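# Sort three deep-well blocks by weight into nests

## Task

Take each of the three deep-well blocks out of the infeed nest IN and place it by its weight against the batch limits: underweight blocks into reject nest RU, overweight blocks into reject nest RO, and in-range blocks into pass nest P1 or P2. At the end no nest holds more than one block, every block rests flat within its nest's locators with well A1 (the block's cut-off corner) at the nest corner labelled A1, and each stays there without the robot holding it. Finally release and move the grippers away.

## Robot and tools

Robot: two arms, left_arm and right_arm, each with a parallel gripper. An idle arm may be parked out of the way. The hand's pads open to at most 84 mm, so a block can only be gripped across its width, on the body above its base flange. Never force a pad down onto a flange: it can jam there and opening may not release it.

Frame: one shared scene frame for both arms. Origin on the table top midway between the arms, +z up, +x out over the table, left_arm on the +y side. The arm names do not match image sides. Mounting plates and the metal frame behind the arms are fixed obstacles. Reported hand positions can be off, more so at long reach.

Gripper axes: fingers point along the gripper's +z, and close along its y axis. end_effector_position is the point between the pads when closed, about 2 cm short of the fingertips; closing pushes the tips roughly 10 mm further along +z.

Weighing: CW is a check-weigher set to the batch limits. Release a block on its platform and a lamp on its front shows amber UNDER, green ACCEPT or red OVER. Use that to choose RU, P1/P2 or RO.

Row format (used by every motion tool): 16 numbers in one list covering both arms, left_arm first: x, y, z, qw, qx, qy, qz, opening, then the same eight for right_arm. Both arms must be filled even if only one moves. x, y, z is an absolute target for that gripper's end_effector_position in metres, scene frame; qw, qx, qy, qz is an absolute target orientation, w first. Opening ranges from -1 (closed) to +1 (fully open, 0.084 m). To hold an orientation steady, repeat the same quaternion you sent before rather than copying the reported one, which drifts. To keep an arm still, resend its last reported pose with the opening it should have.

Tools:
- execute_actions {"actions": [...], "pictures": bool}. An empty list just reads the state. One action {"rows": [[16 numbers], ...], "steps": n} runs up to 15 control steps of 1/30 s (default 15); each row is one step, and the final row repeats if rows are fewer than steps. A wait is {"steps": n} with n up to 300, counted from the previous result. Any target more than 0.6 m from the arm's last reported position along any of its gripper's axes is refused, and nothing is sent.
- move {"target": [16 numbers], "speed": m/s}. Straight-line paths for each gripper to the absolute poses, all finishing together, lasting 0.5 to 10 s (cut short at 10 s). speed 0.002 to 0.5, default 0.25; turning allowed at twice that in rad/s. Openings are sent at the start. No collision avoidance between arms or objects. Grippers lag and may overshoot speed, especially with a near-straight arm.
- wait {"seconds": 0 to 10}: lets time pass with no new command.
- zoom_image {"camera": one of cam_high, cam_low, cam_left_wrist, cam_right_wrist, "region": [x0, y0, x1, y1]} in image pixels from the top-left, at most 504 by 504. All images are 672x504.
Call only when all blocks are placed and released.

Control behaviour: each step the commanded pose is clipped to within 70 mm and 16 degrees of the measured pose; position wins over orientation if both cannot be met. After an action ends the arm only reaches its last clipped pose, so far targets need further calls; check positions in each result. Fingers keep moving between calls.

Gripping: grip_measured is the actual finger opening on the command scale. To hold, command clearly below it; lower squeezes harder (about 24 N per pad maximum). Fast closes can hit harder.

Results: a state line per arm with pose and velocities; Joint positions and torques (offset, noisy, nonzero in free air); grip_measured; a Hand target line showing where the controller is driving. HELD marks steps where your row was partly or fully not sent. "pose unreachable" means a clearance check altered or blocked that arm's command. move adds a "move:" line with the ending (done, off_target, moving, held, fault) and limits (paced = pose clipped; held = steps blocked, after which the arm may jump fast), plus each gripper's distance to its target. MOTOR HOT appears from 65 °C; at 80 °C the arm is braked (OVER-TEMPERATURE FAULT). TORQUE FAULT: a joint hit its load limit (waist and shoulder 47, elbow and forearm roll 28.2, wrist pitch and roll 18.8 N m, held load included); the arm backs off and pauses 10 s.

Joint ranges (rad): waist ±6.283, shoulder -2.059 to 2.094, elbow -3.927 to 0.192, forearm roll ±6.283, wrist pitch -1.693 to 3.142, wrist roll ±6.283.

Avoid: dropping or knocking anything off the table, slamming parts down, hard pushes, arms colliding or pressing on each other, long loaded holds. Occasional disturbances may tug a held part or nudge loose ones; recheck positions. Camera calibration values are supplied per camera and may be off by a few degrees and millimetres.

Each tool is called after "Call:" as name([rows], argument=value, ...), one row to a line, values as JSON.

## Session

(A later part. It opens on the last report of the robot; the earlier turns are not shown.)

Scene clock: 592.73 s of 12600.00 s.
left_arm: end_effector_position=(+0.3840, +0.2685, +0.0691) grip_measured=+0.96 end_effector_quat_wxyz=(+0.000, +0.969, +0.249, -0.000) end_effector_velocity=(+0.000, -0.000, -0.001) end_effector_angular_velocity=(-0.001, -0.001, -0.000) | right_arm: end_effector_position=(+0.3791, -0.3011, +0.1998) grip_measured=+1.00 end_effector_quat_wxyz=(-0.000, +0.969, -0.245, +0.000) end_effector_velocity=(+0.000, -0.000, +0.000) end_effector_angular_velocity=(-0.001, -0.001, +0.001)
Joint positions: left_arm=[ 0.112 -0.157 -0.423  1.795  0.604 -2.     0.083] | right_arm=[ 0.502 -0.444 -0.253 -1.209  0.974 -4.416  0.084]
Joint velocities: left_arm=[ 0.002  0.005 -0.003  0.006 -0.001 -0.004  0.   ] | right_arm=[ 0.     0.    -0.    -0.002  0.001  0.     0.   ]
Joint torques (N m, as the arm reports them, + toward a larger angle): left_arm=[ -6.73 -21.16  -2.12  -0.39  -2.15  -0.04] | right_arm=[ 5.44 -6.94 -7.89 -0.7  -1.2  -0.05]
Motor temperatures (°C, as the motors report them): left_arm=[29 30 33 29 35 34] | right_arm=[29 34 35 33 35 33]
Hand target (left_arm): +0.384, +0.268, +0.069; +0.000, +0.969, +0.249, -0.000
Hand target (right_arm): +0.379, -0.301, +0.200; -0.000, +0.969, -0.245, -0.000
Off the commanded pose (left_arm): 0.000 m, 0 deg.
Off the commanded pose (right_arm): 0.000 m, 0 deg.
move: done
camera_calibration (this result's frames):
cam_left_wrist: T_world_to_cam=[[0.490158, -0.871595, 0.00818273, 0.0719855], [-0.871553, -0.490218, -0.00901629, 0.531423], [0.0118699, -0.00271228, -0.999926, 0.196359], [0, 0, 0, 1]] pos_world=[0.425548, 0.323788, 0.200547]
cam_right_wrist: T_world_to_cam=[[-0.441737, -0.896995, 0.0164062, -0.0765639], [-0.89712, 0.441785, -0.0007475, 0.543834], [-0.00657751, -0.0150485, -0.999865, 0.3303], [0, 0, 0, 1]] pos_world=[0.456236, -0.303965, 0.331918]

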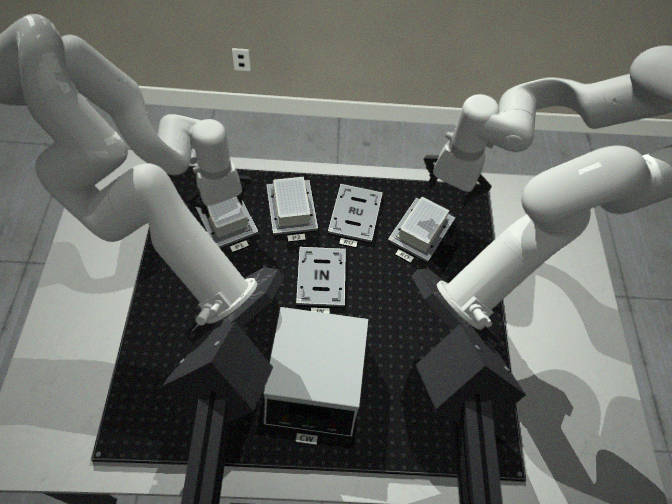

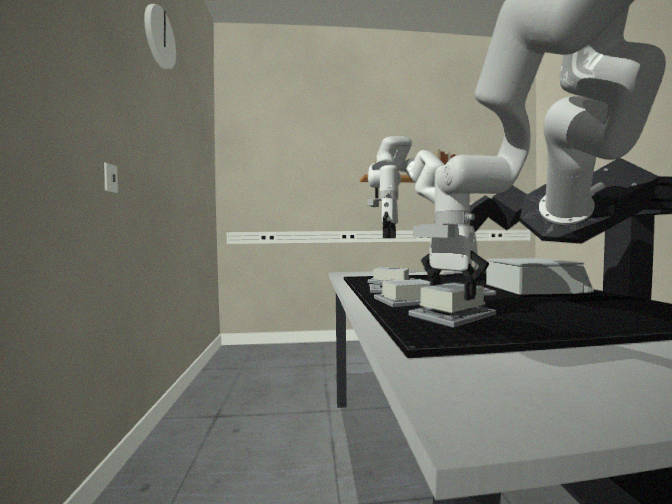

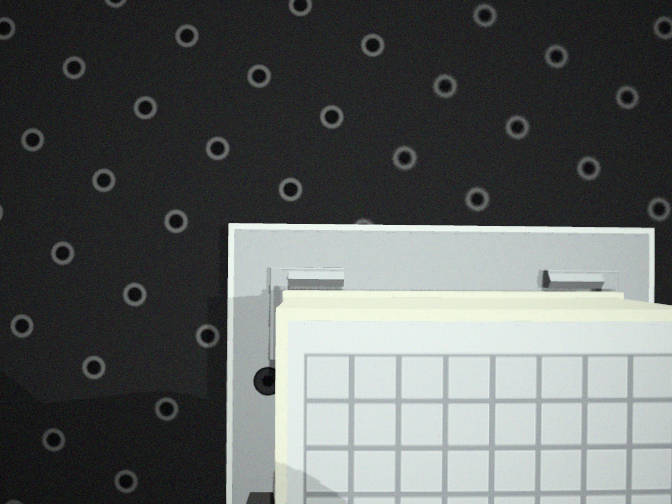

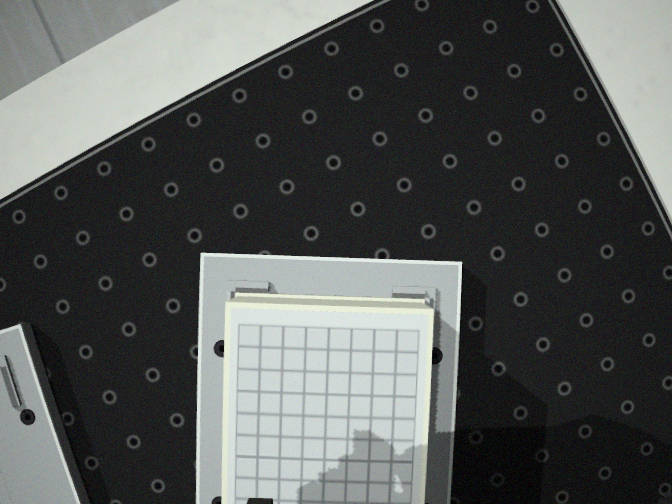

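Tiny clockwise turn (0.25°), then seat.

Call:
move(target=[0.384,0.2684,0.068,0,0.9691,0.2466,0,0.2,0.3791,-0.3011,0.1998,0,0.9694,-0.2453,0,1], speed=0.005)

Call:
move(target=[0.384,0.2684,0.0561,0,0.9691,0.2466,0,0.2,0.3791,-0.3011,0.1998,0,0.9694,-0.2453,0,1], speed=0.005)

Scene clock: 610.40 s of 12600.00 s.
left_arm: end_effector_position=(+0.3840, +0.2684, +0.0680) grip_measured=+0.96 end_effector_quat_wxyz=(+0.000, +0.969, +0.247, -0.000) end_effector_velocity=(+0.000, -0.001, -0.000) end_effector_angular_velocity=(-0.003, -0.001, -0.003) | right_arm: end_effector_position=(+0.3791, -0.3011, +0.1998) grip_measured=+1.00 end_effector_quat_wxyz=(-0.000, +0.969, -0.245, +0.000) end_effector_velocity=(+0.000, +0.000, +0.000) end_effector_angular_velocity=(+0.001, -0.001, +0.001)
Joint positions: left_arm=[ 0.114 -0.153 -0.426  1.8    0.604 -2.     0.083] | right_arm=[ 0.502 -0.444 -0.253 -1.209  0.974 -4.416  0.084]
Joint velocities: left_arm=[ 0.     0.002 -0.001  0.003 -0.003  0.001 -0.   ] | right_arm=[-0.     0.     0.    -0.001 -0.002  0.    -0.   ]
Joint torques (N m, as the arm reports them, + toward a larger angle): left_arm=[ -6.89 -21.14  -2.04  -0.44  -2.16   0.1 ] | right_arm=[ 4.34 -6.11 -7.67 -1.16 -1.4  -0.44]
Motor temperatures (°C, as the motors report them): left_arm=[29 30 33 29 35 34] | right_arm=[29 34 35 33 35 33]
Hand target (left_arm): +0.384, +0.268, +0.068; +0.000, +0.969, +0.247, -0.000
Hand target (right_arm): +0.379, -0.301, +0.200; +0.000, +0.969, -0.245, -0.000
Off the commanded pose (left_arm): 0.000 m, 0 deg.
Off the commanded pose (right_arm): 0.000 m, 0 deg.
After step 90, 13.97 s passed at rest.
move: done
camera_calibration (this result's frames):
cam_left_wrist: T_world_to_cam=[[0.486554, -0.873613, 0.00816868, 0.0738478], [-0.87357, -0.486615, -0.00906121, 0.531182], [0.011891, -0.00272715, -0.999926, 0.19529], [0, 0, 0, 1]] pos_world=[0.425772, 0.323528, 0.199485]
cam_right_wrist: T_world_to_cam=[[-0.441737, -0.896995, 0.016406, -0.0765639], [-0.897121, 0.441785, -0.000747662, 0.543834], [-0.00657729, -0.0150484, -0.999865, 0.3303], [0, 0, 0, 1]] pos_world=[0.456236, -0.303965, 0.331918]

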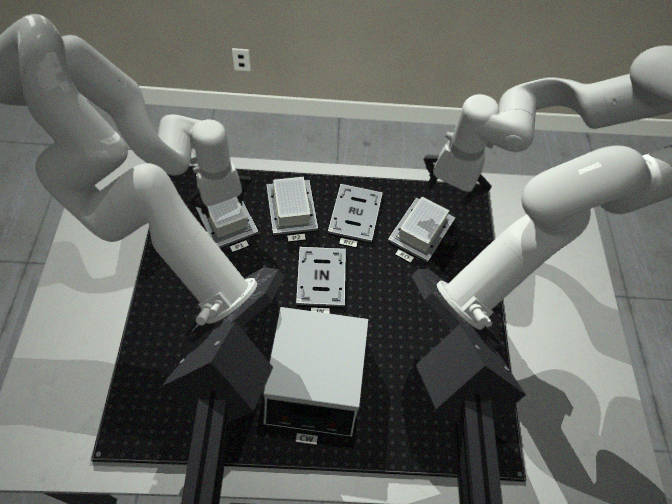

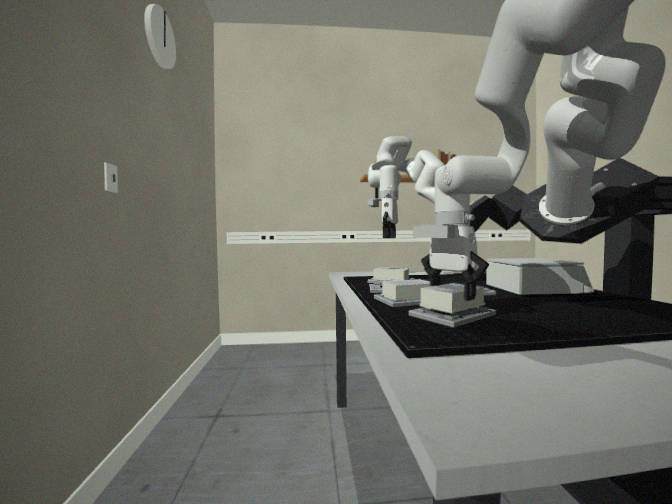

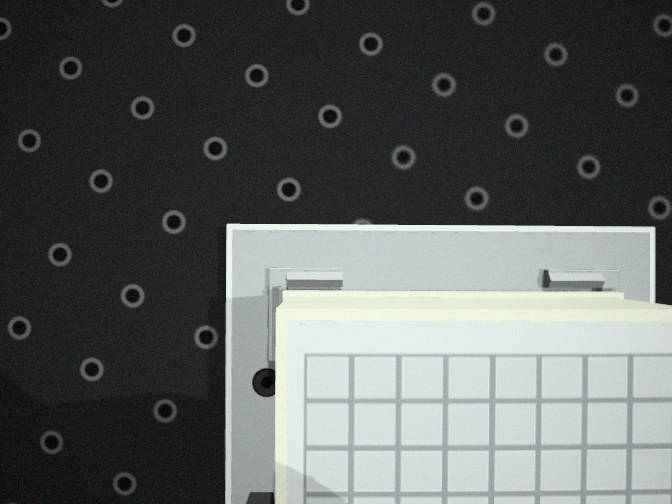

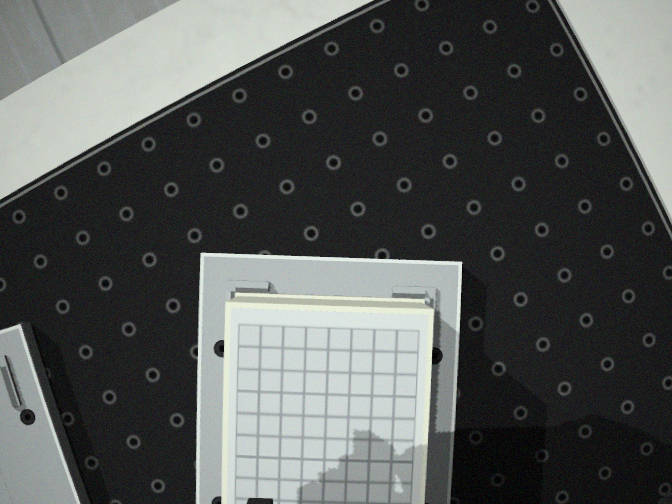

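Scene clock: 613.00 s of 12600.00 s.
left_arm: end_effector_position=(+0.3840, +0.2683, +0.0562) grip_measured=+0.96 end_effector_quat_wxyz=(+0.000, +0.969, +0.247, -0.000) end_effector_velocity=(+0.000, +0.000, -0.001) end_effector_angular_velocity=(+0.001, -0.000, +0.000) | right_arm: end_effector_position=(+0.3791, -0.3011, +0.1998) grip_measured=+1.00 end_effector_quat_wxyz=(+0.000, +0.969, -0.245, -0.000) end_effector_velocity=(+0.000, +0.000, -0.000) end_effector_angular_velocity=(+0.000, -0.001, -0.000)
Joint positions: left_arm=[ 0.135 -0.104 -0.454  1.851  0.597 -2.039  0.083] | right_arm=[ 0.502 -0.444 -0.253 -1.209  0.974 -4.416  0.084]
Joint velocities: left_arm=[ 0.002  0.005 -0.003  0.006  0.001 -0.005  0.   ] | right_arm=[-0.     0.    -0.    -0.001 -0.001  0.001  0.   ]
Joint torques (N m, as the arm reports them, + toward a larger angle): left_arm=[ -6.3  -21.57  -1.12  -0.34  -1.77   0.19] | right_arm=[ 5.5  -6.62 -8.26 -0.9  -1.44 -0.01]
Motor temperatures (°C, as the motors report them): left_arm=[29 30 33 29 35 34] | right_arm=[29 34 35 33 35 33]
Hand target (left_arm): +0.384, +0.268, +0.056; +0.000, +0.969, +0.247, -0.000
Hand target (right_arm): +0.379, -0.301, +0.200; -0.000, +0.969, -0.245, -0.000
Off the commanded pose (left_arm): 0.000 m, 0 deg.
Off the commanded pose (right_arm): 0.000 m, 0 deg.
move: done
camera_calibration (this result's frames):
cam_left_wrist: T_world_to_cam=[[0.486402, -0.873695, 0.00838892, 0.0739194], [-0.873653, -0.486466, -0.00900634, 0.531062], [0.0119497, -0.0029483, -0.999924, 0.183523], [0, 0, 0, 1]] pos_world=[0.425816, 0.323468, 0.187672]
cam_right_wrist: T_world_to_cam=[[-0.441737, -0.896995, 0.0164062, -0.0765639], [-0.897121, 0.441785, -0.000747349, 0.543833], [-0.00657767, -0.0150485, -0.999865, 0.3303], [0, 0, 0, 1]] pos_world=[0.456236, -0.303965, 0.331918]

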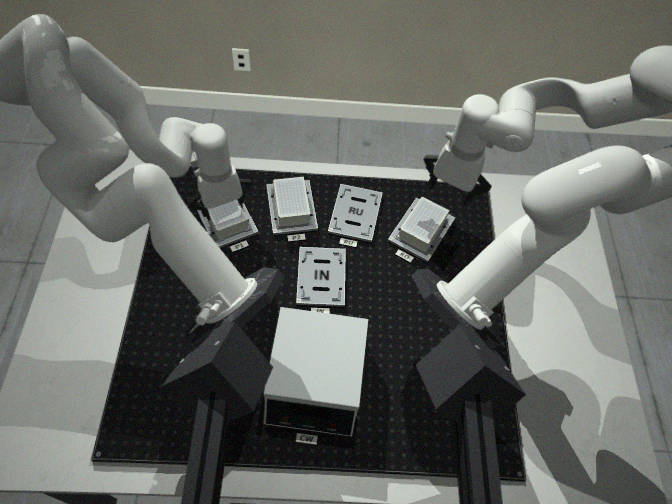

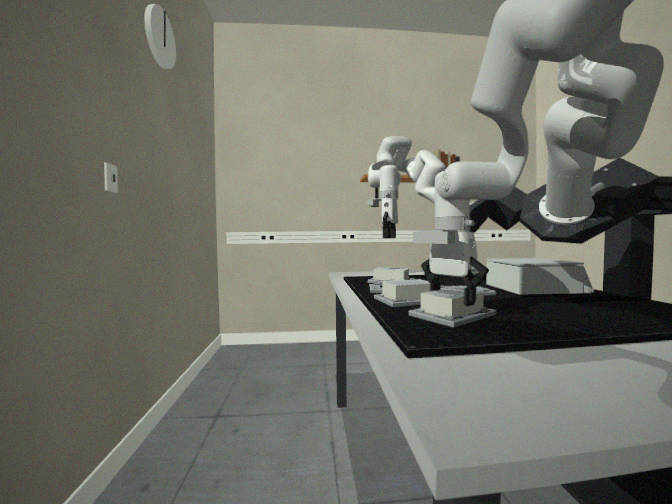

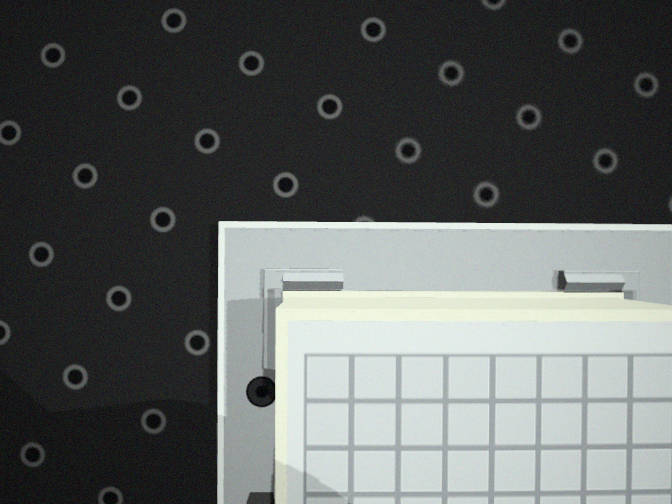

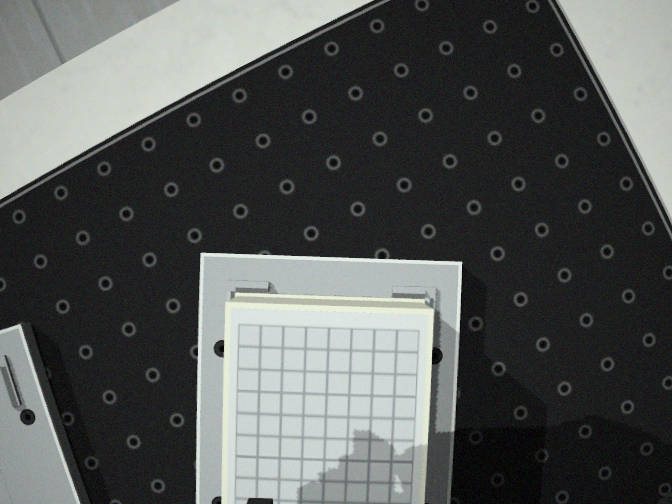

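Call:
move(target=[0.384,0.2684,0.0561,0,0.9691,0.2466,0,1,0.3791,-0.3011,0.1998,0,0.9694,-0.2453,0,1], speed=0.005)

Call:
move(target=[0.384,0.2684,0.14,0,0.9691,0.2466,0,1,0.3791,-0.3011,0.1998,0,0.9694,-0.2453,0,1], speed=0.035)

Scene clock: 624.53 s of 12600.00 s.
left_arm: end_effector_position=(+0.3840, +0.2684, +0.0561) grip_measured=+1.00 end_effector_quat_wxyz=(-0.000, +0.969, +0.247, -0.000) end_effector_velocity=(+0.000, +0.000, +0.000) end_effector_angular_velocity=(+0.001, -0.001, +0.000) | right_arm: end_effector_position=(+0.3791, -0.3011, +0.1998) grip_measured=+1.00 end_effector_quat_wxyz=(-0.000, +0.969, -0.245, +0.000) end_effector_velocity=(-0.000, +0.000, +0.000) end_effector_angular_velocity=(+0.001, -0.001, +0.002)
Joint positions: left_arm=[ 0.136 -0.104 -0.455  1.851  0.598 -2.039  0.084] | right_arm=[ 0.502 -0.444 -0.253 -1.209  0.974 -4.416  0.084]
Joint velocities: left_arm=[-0.001  0.    -0.    -0.     0.002 -0.     0.   ] | right_arm=[ 0.001  0.     0.    -0.    -0.    -0.001  0.   ]
Joint torques (N m, as the arm reports them, + toward a larger angle): left_arm=[ -6.57 -21.1   -1.54  -0.51  -2.13   0.2 ] | right_arm=[ 5.35 -7.44 -7.7  -0.71 -1.24 -0.28]
Motor temperatures (°C, as the motors report them): left_arm=[29 30 33 29 35 34] | right_arm=[29 34 35 33 35 33]
Hand target (left_arm): +0.384, +0.268, +0.056; +0.000, +0.969, +0.247, -0.000
Hand target (right_arm): +0.379, -0.301, +0.200; +0.000, +0.969, -0.245, -0.000
Off the commanded pose (left_arm): 0.000 m, 0 deg.
Off the commanded pose (right_arm): 0.000 m, 0 deg.
After step 90, 7.83 s passed at rest.
move: done
camera_calibration (this result's frames):
cam_left_wrist: T_world_to_cam=[[0.486407, -0.873695, 0.00806188, 0.0740698], [-0.873652, -0.486466, -0.00908388, 0.531068], [0.0118584, -0.00262482, -0.999926, 0.183323], [0, 0, 0, 1]] pos_world=[0.425767, 0.323542, 0.187536]
cam_right_wrist: T_world_to_cam=[[-0.441737, -0.896995, 0.0164061, -0.0765638], [-0.89712, 0.441785, -0.000747615, 0.543834], [-0.00657739, -0.0150485, -0.999865, 0.3303], [0, 0, 0, 1]] pos_world=[0.456236, -0.303965, 0.331918]

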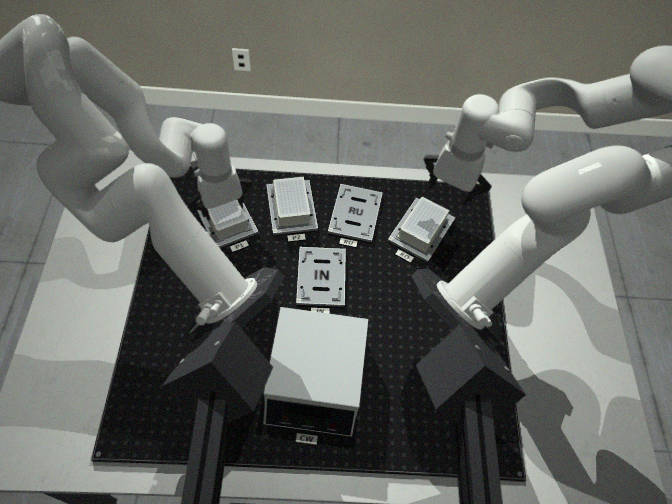

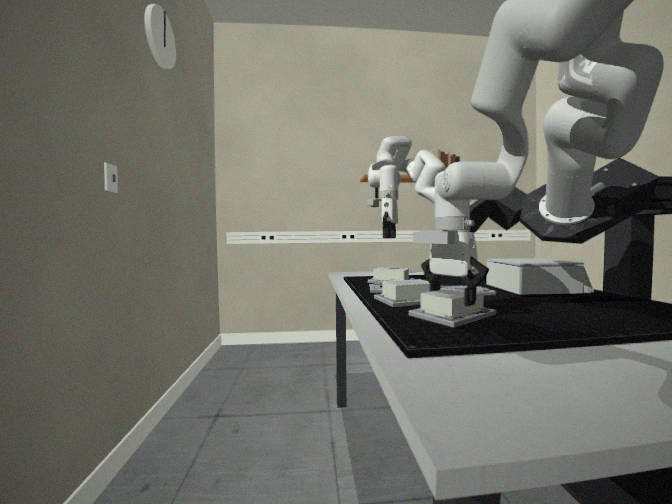

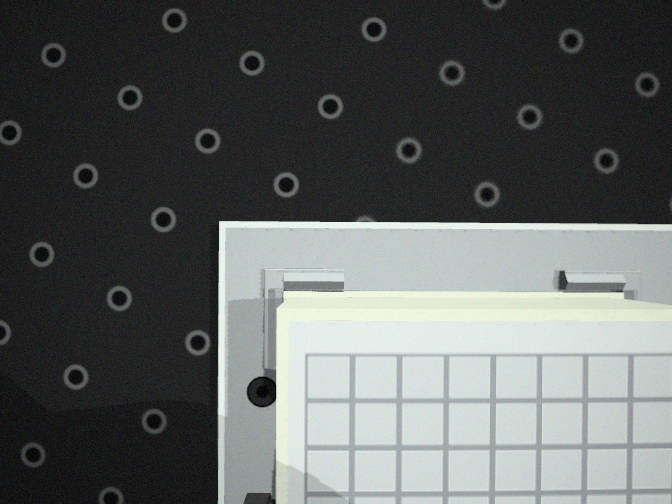

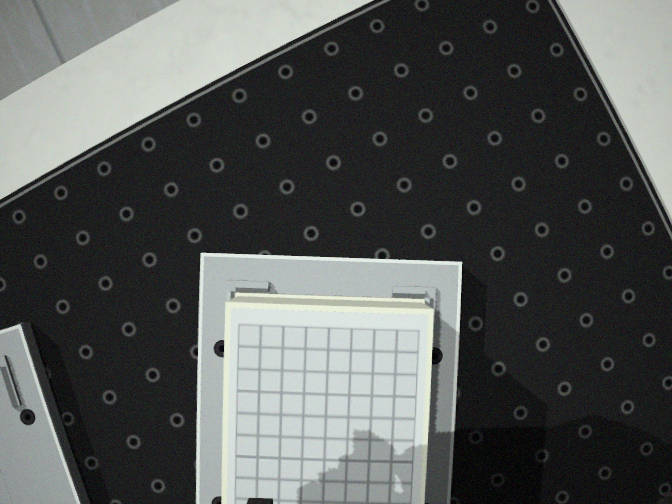

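Scene clock: 627.33 s of 12600.00 s.
left_arm: end_effector_position=(+0.3839, +0.2687, +0.1397) grip_measured=+1.00 end_effector_quat_wxyz=(-0.000, +0.969, +0.247, +0.000) end_effector_velocity=(-0.001, +0.001, +0.001) end_effector_angular_velocity=(+0.003, +0.003, +0.000) | right_arm: end_effector_position=(+0.3791, -0.3011, +0.1998) grip_measured=+1.00 end_effector_quat_wxyz=(-0.000, +0.969, -0.245, +0.000) end_effector_velocity=(+0.000, +0.000, +0.000) end_effector_angular_velocity=(+0.001, -0.001, +0.000)
Joint positions: left_arm=[-0.065 -0.461 -0.276  1.445  0.706 -1.732  0.084] | right_arm=[ 0.502 -0.444 -0.253 -1.209  0.974 -4.416  0.084]
Joint velocities: left_arm=[-0.005 -0.007  0.003 -0.011  0.008  0.008  0.   ] | right_arm=[ 0.001  0.     0.    -0.001 -0.     0.001 -0.   ]
Joint torques (N m, as the arm reports them, + toward a larger angle): left_arm=[ -5.02 -16.12  -6.26  -0.43  -2.24   0.  ] | right_arm=[ 5.34 -7.26 -7.72 -0.48 -1.19 -0.2 ]
Motor temperatures (°C, as the motors report them): left_arm=[29 30 33 29 35 34] | right_arm=[29 34 35 33 35 33]
Hand target (left_arm): +0.384, +0.269, +0.140; -0.000, +0.969, +0.247, +0.000
Hand target (right_arm): +0.379, -0.301, +0.200; -0.000, +0.969, -0.245, -0.000
Off the commanded pose (left_arm): 0.000 m, 0 deg.
Off the commanded pose (right_arm): 0.000 m, 0 deg.
move: done
camera_calibration (this result's frames):
cam_left_wrist: T_world_to_cam=[[0.48633, -0.873743, 0.00749135, 0.0737439], [-0.873694, -0.486384, -0.00942553, 0.531917], [0.0118792, -0.00196123, -0.999928, 0.266761], [0, 0, 0, 1]] pos_world=[0.4257, 0.323672, 0.271203]
cam_right_wrist: T_world_to_cam=[[-0.441737, -0.896995, 0.0164061, -0.0765639], [-0.897121, 0.441785, -0.000747535, 0.543834], [-0.00657742, -0.0150484, -0.999865, 0.3303], [0, 0, 0, 1]] pos_world=[0.456236, -0.303965, 0.331918]

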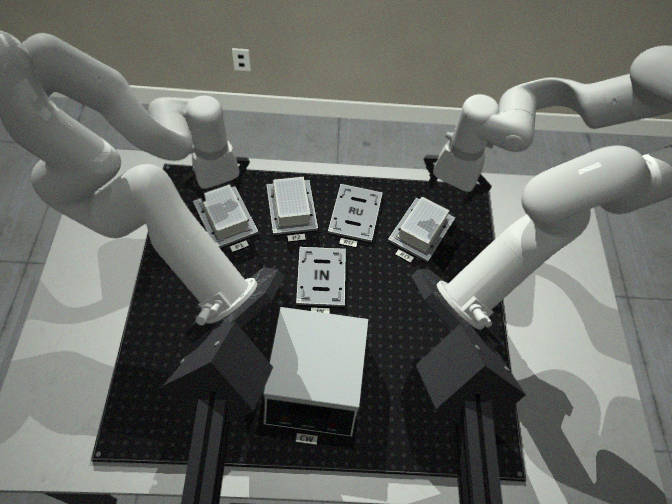

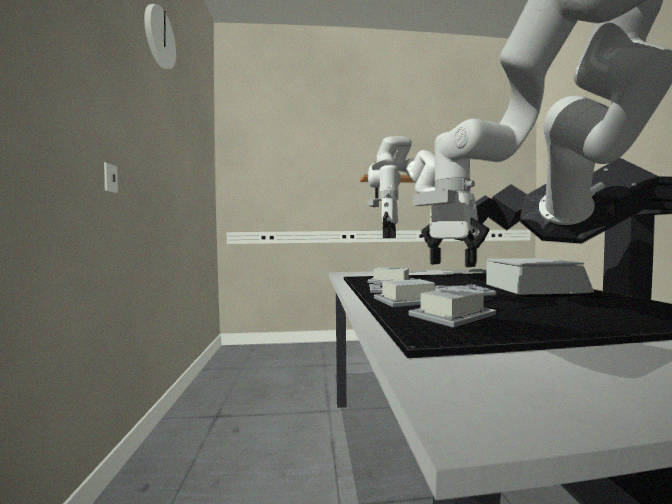

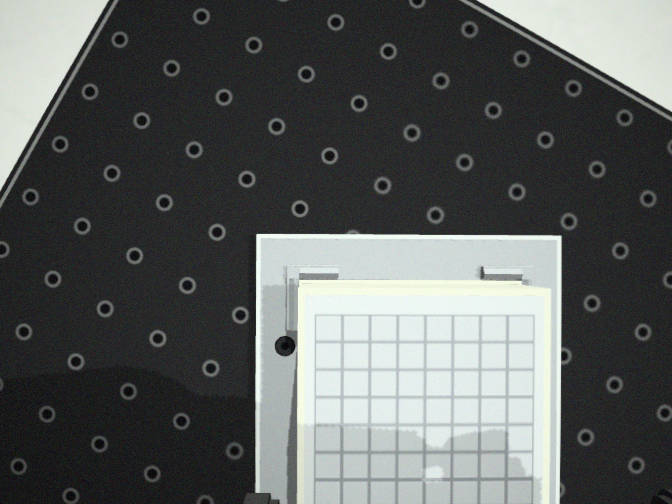

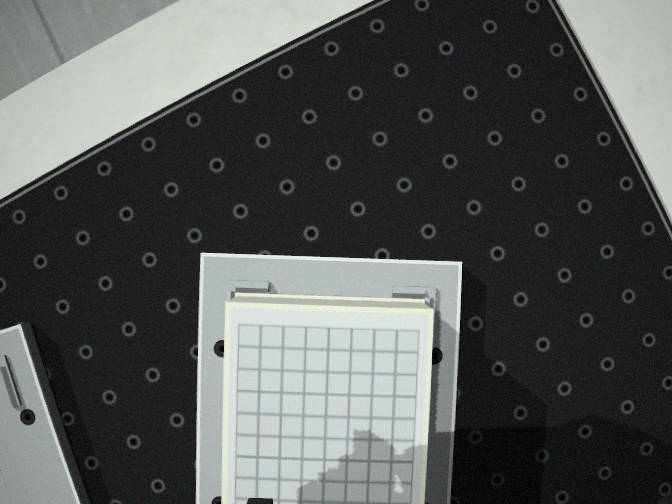

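Call:
finished_scene(scene=2)

The scene is finished: the task was done.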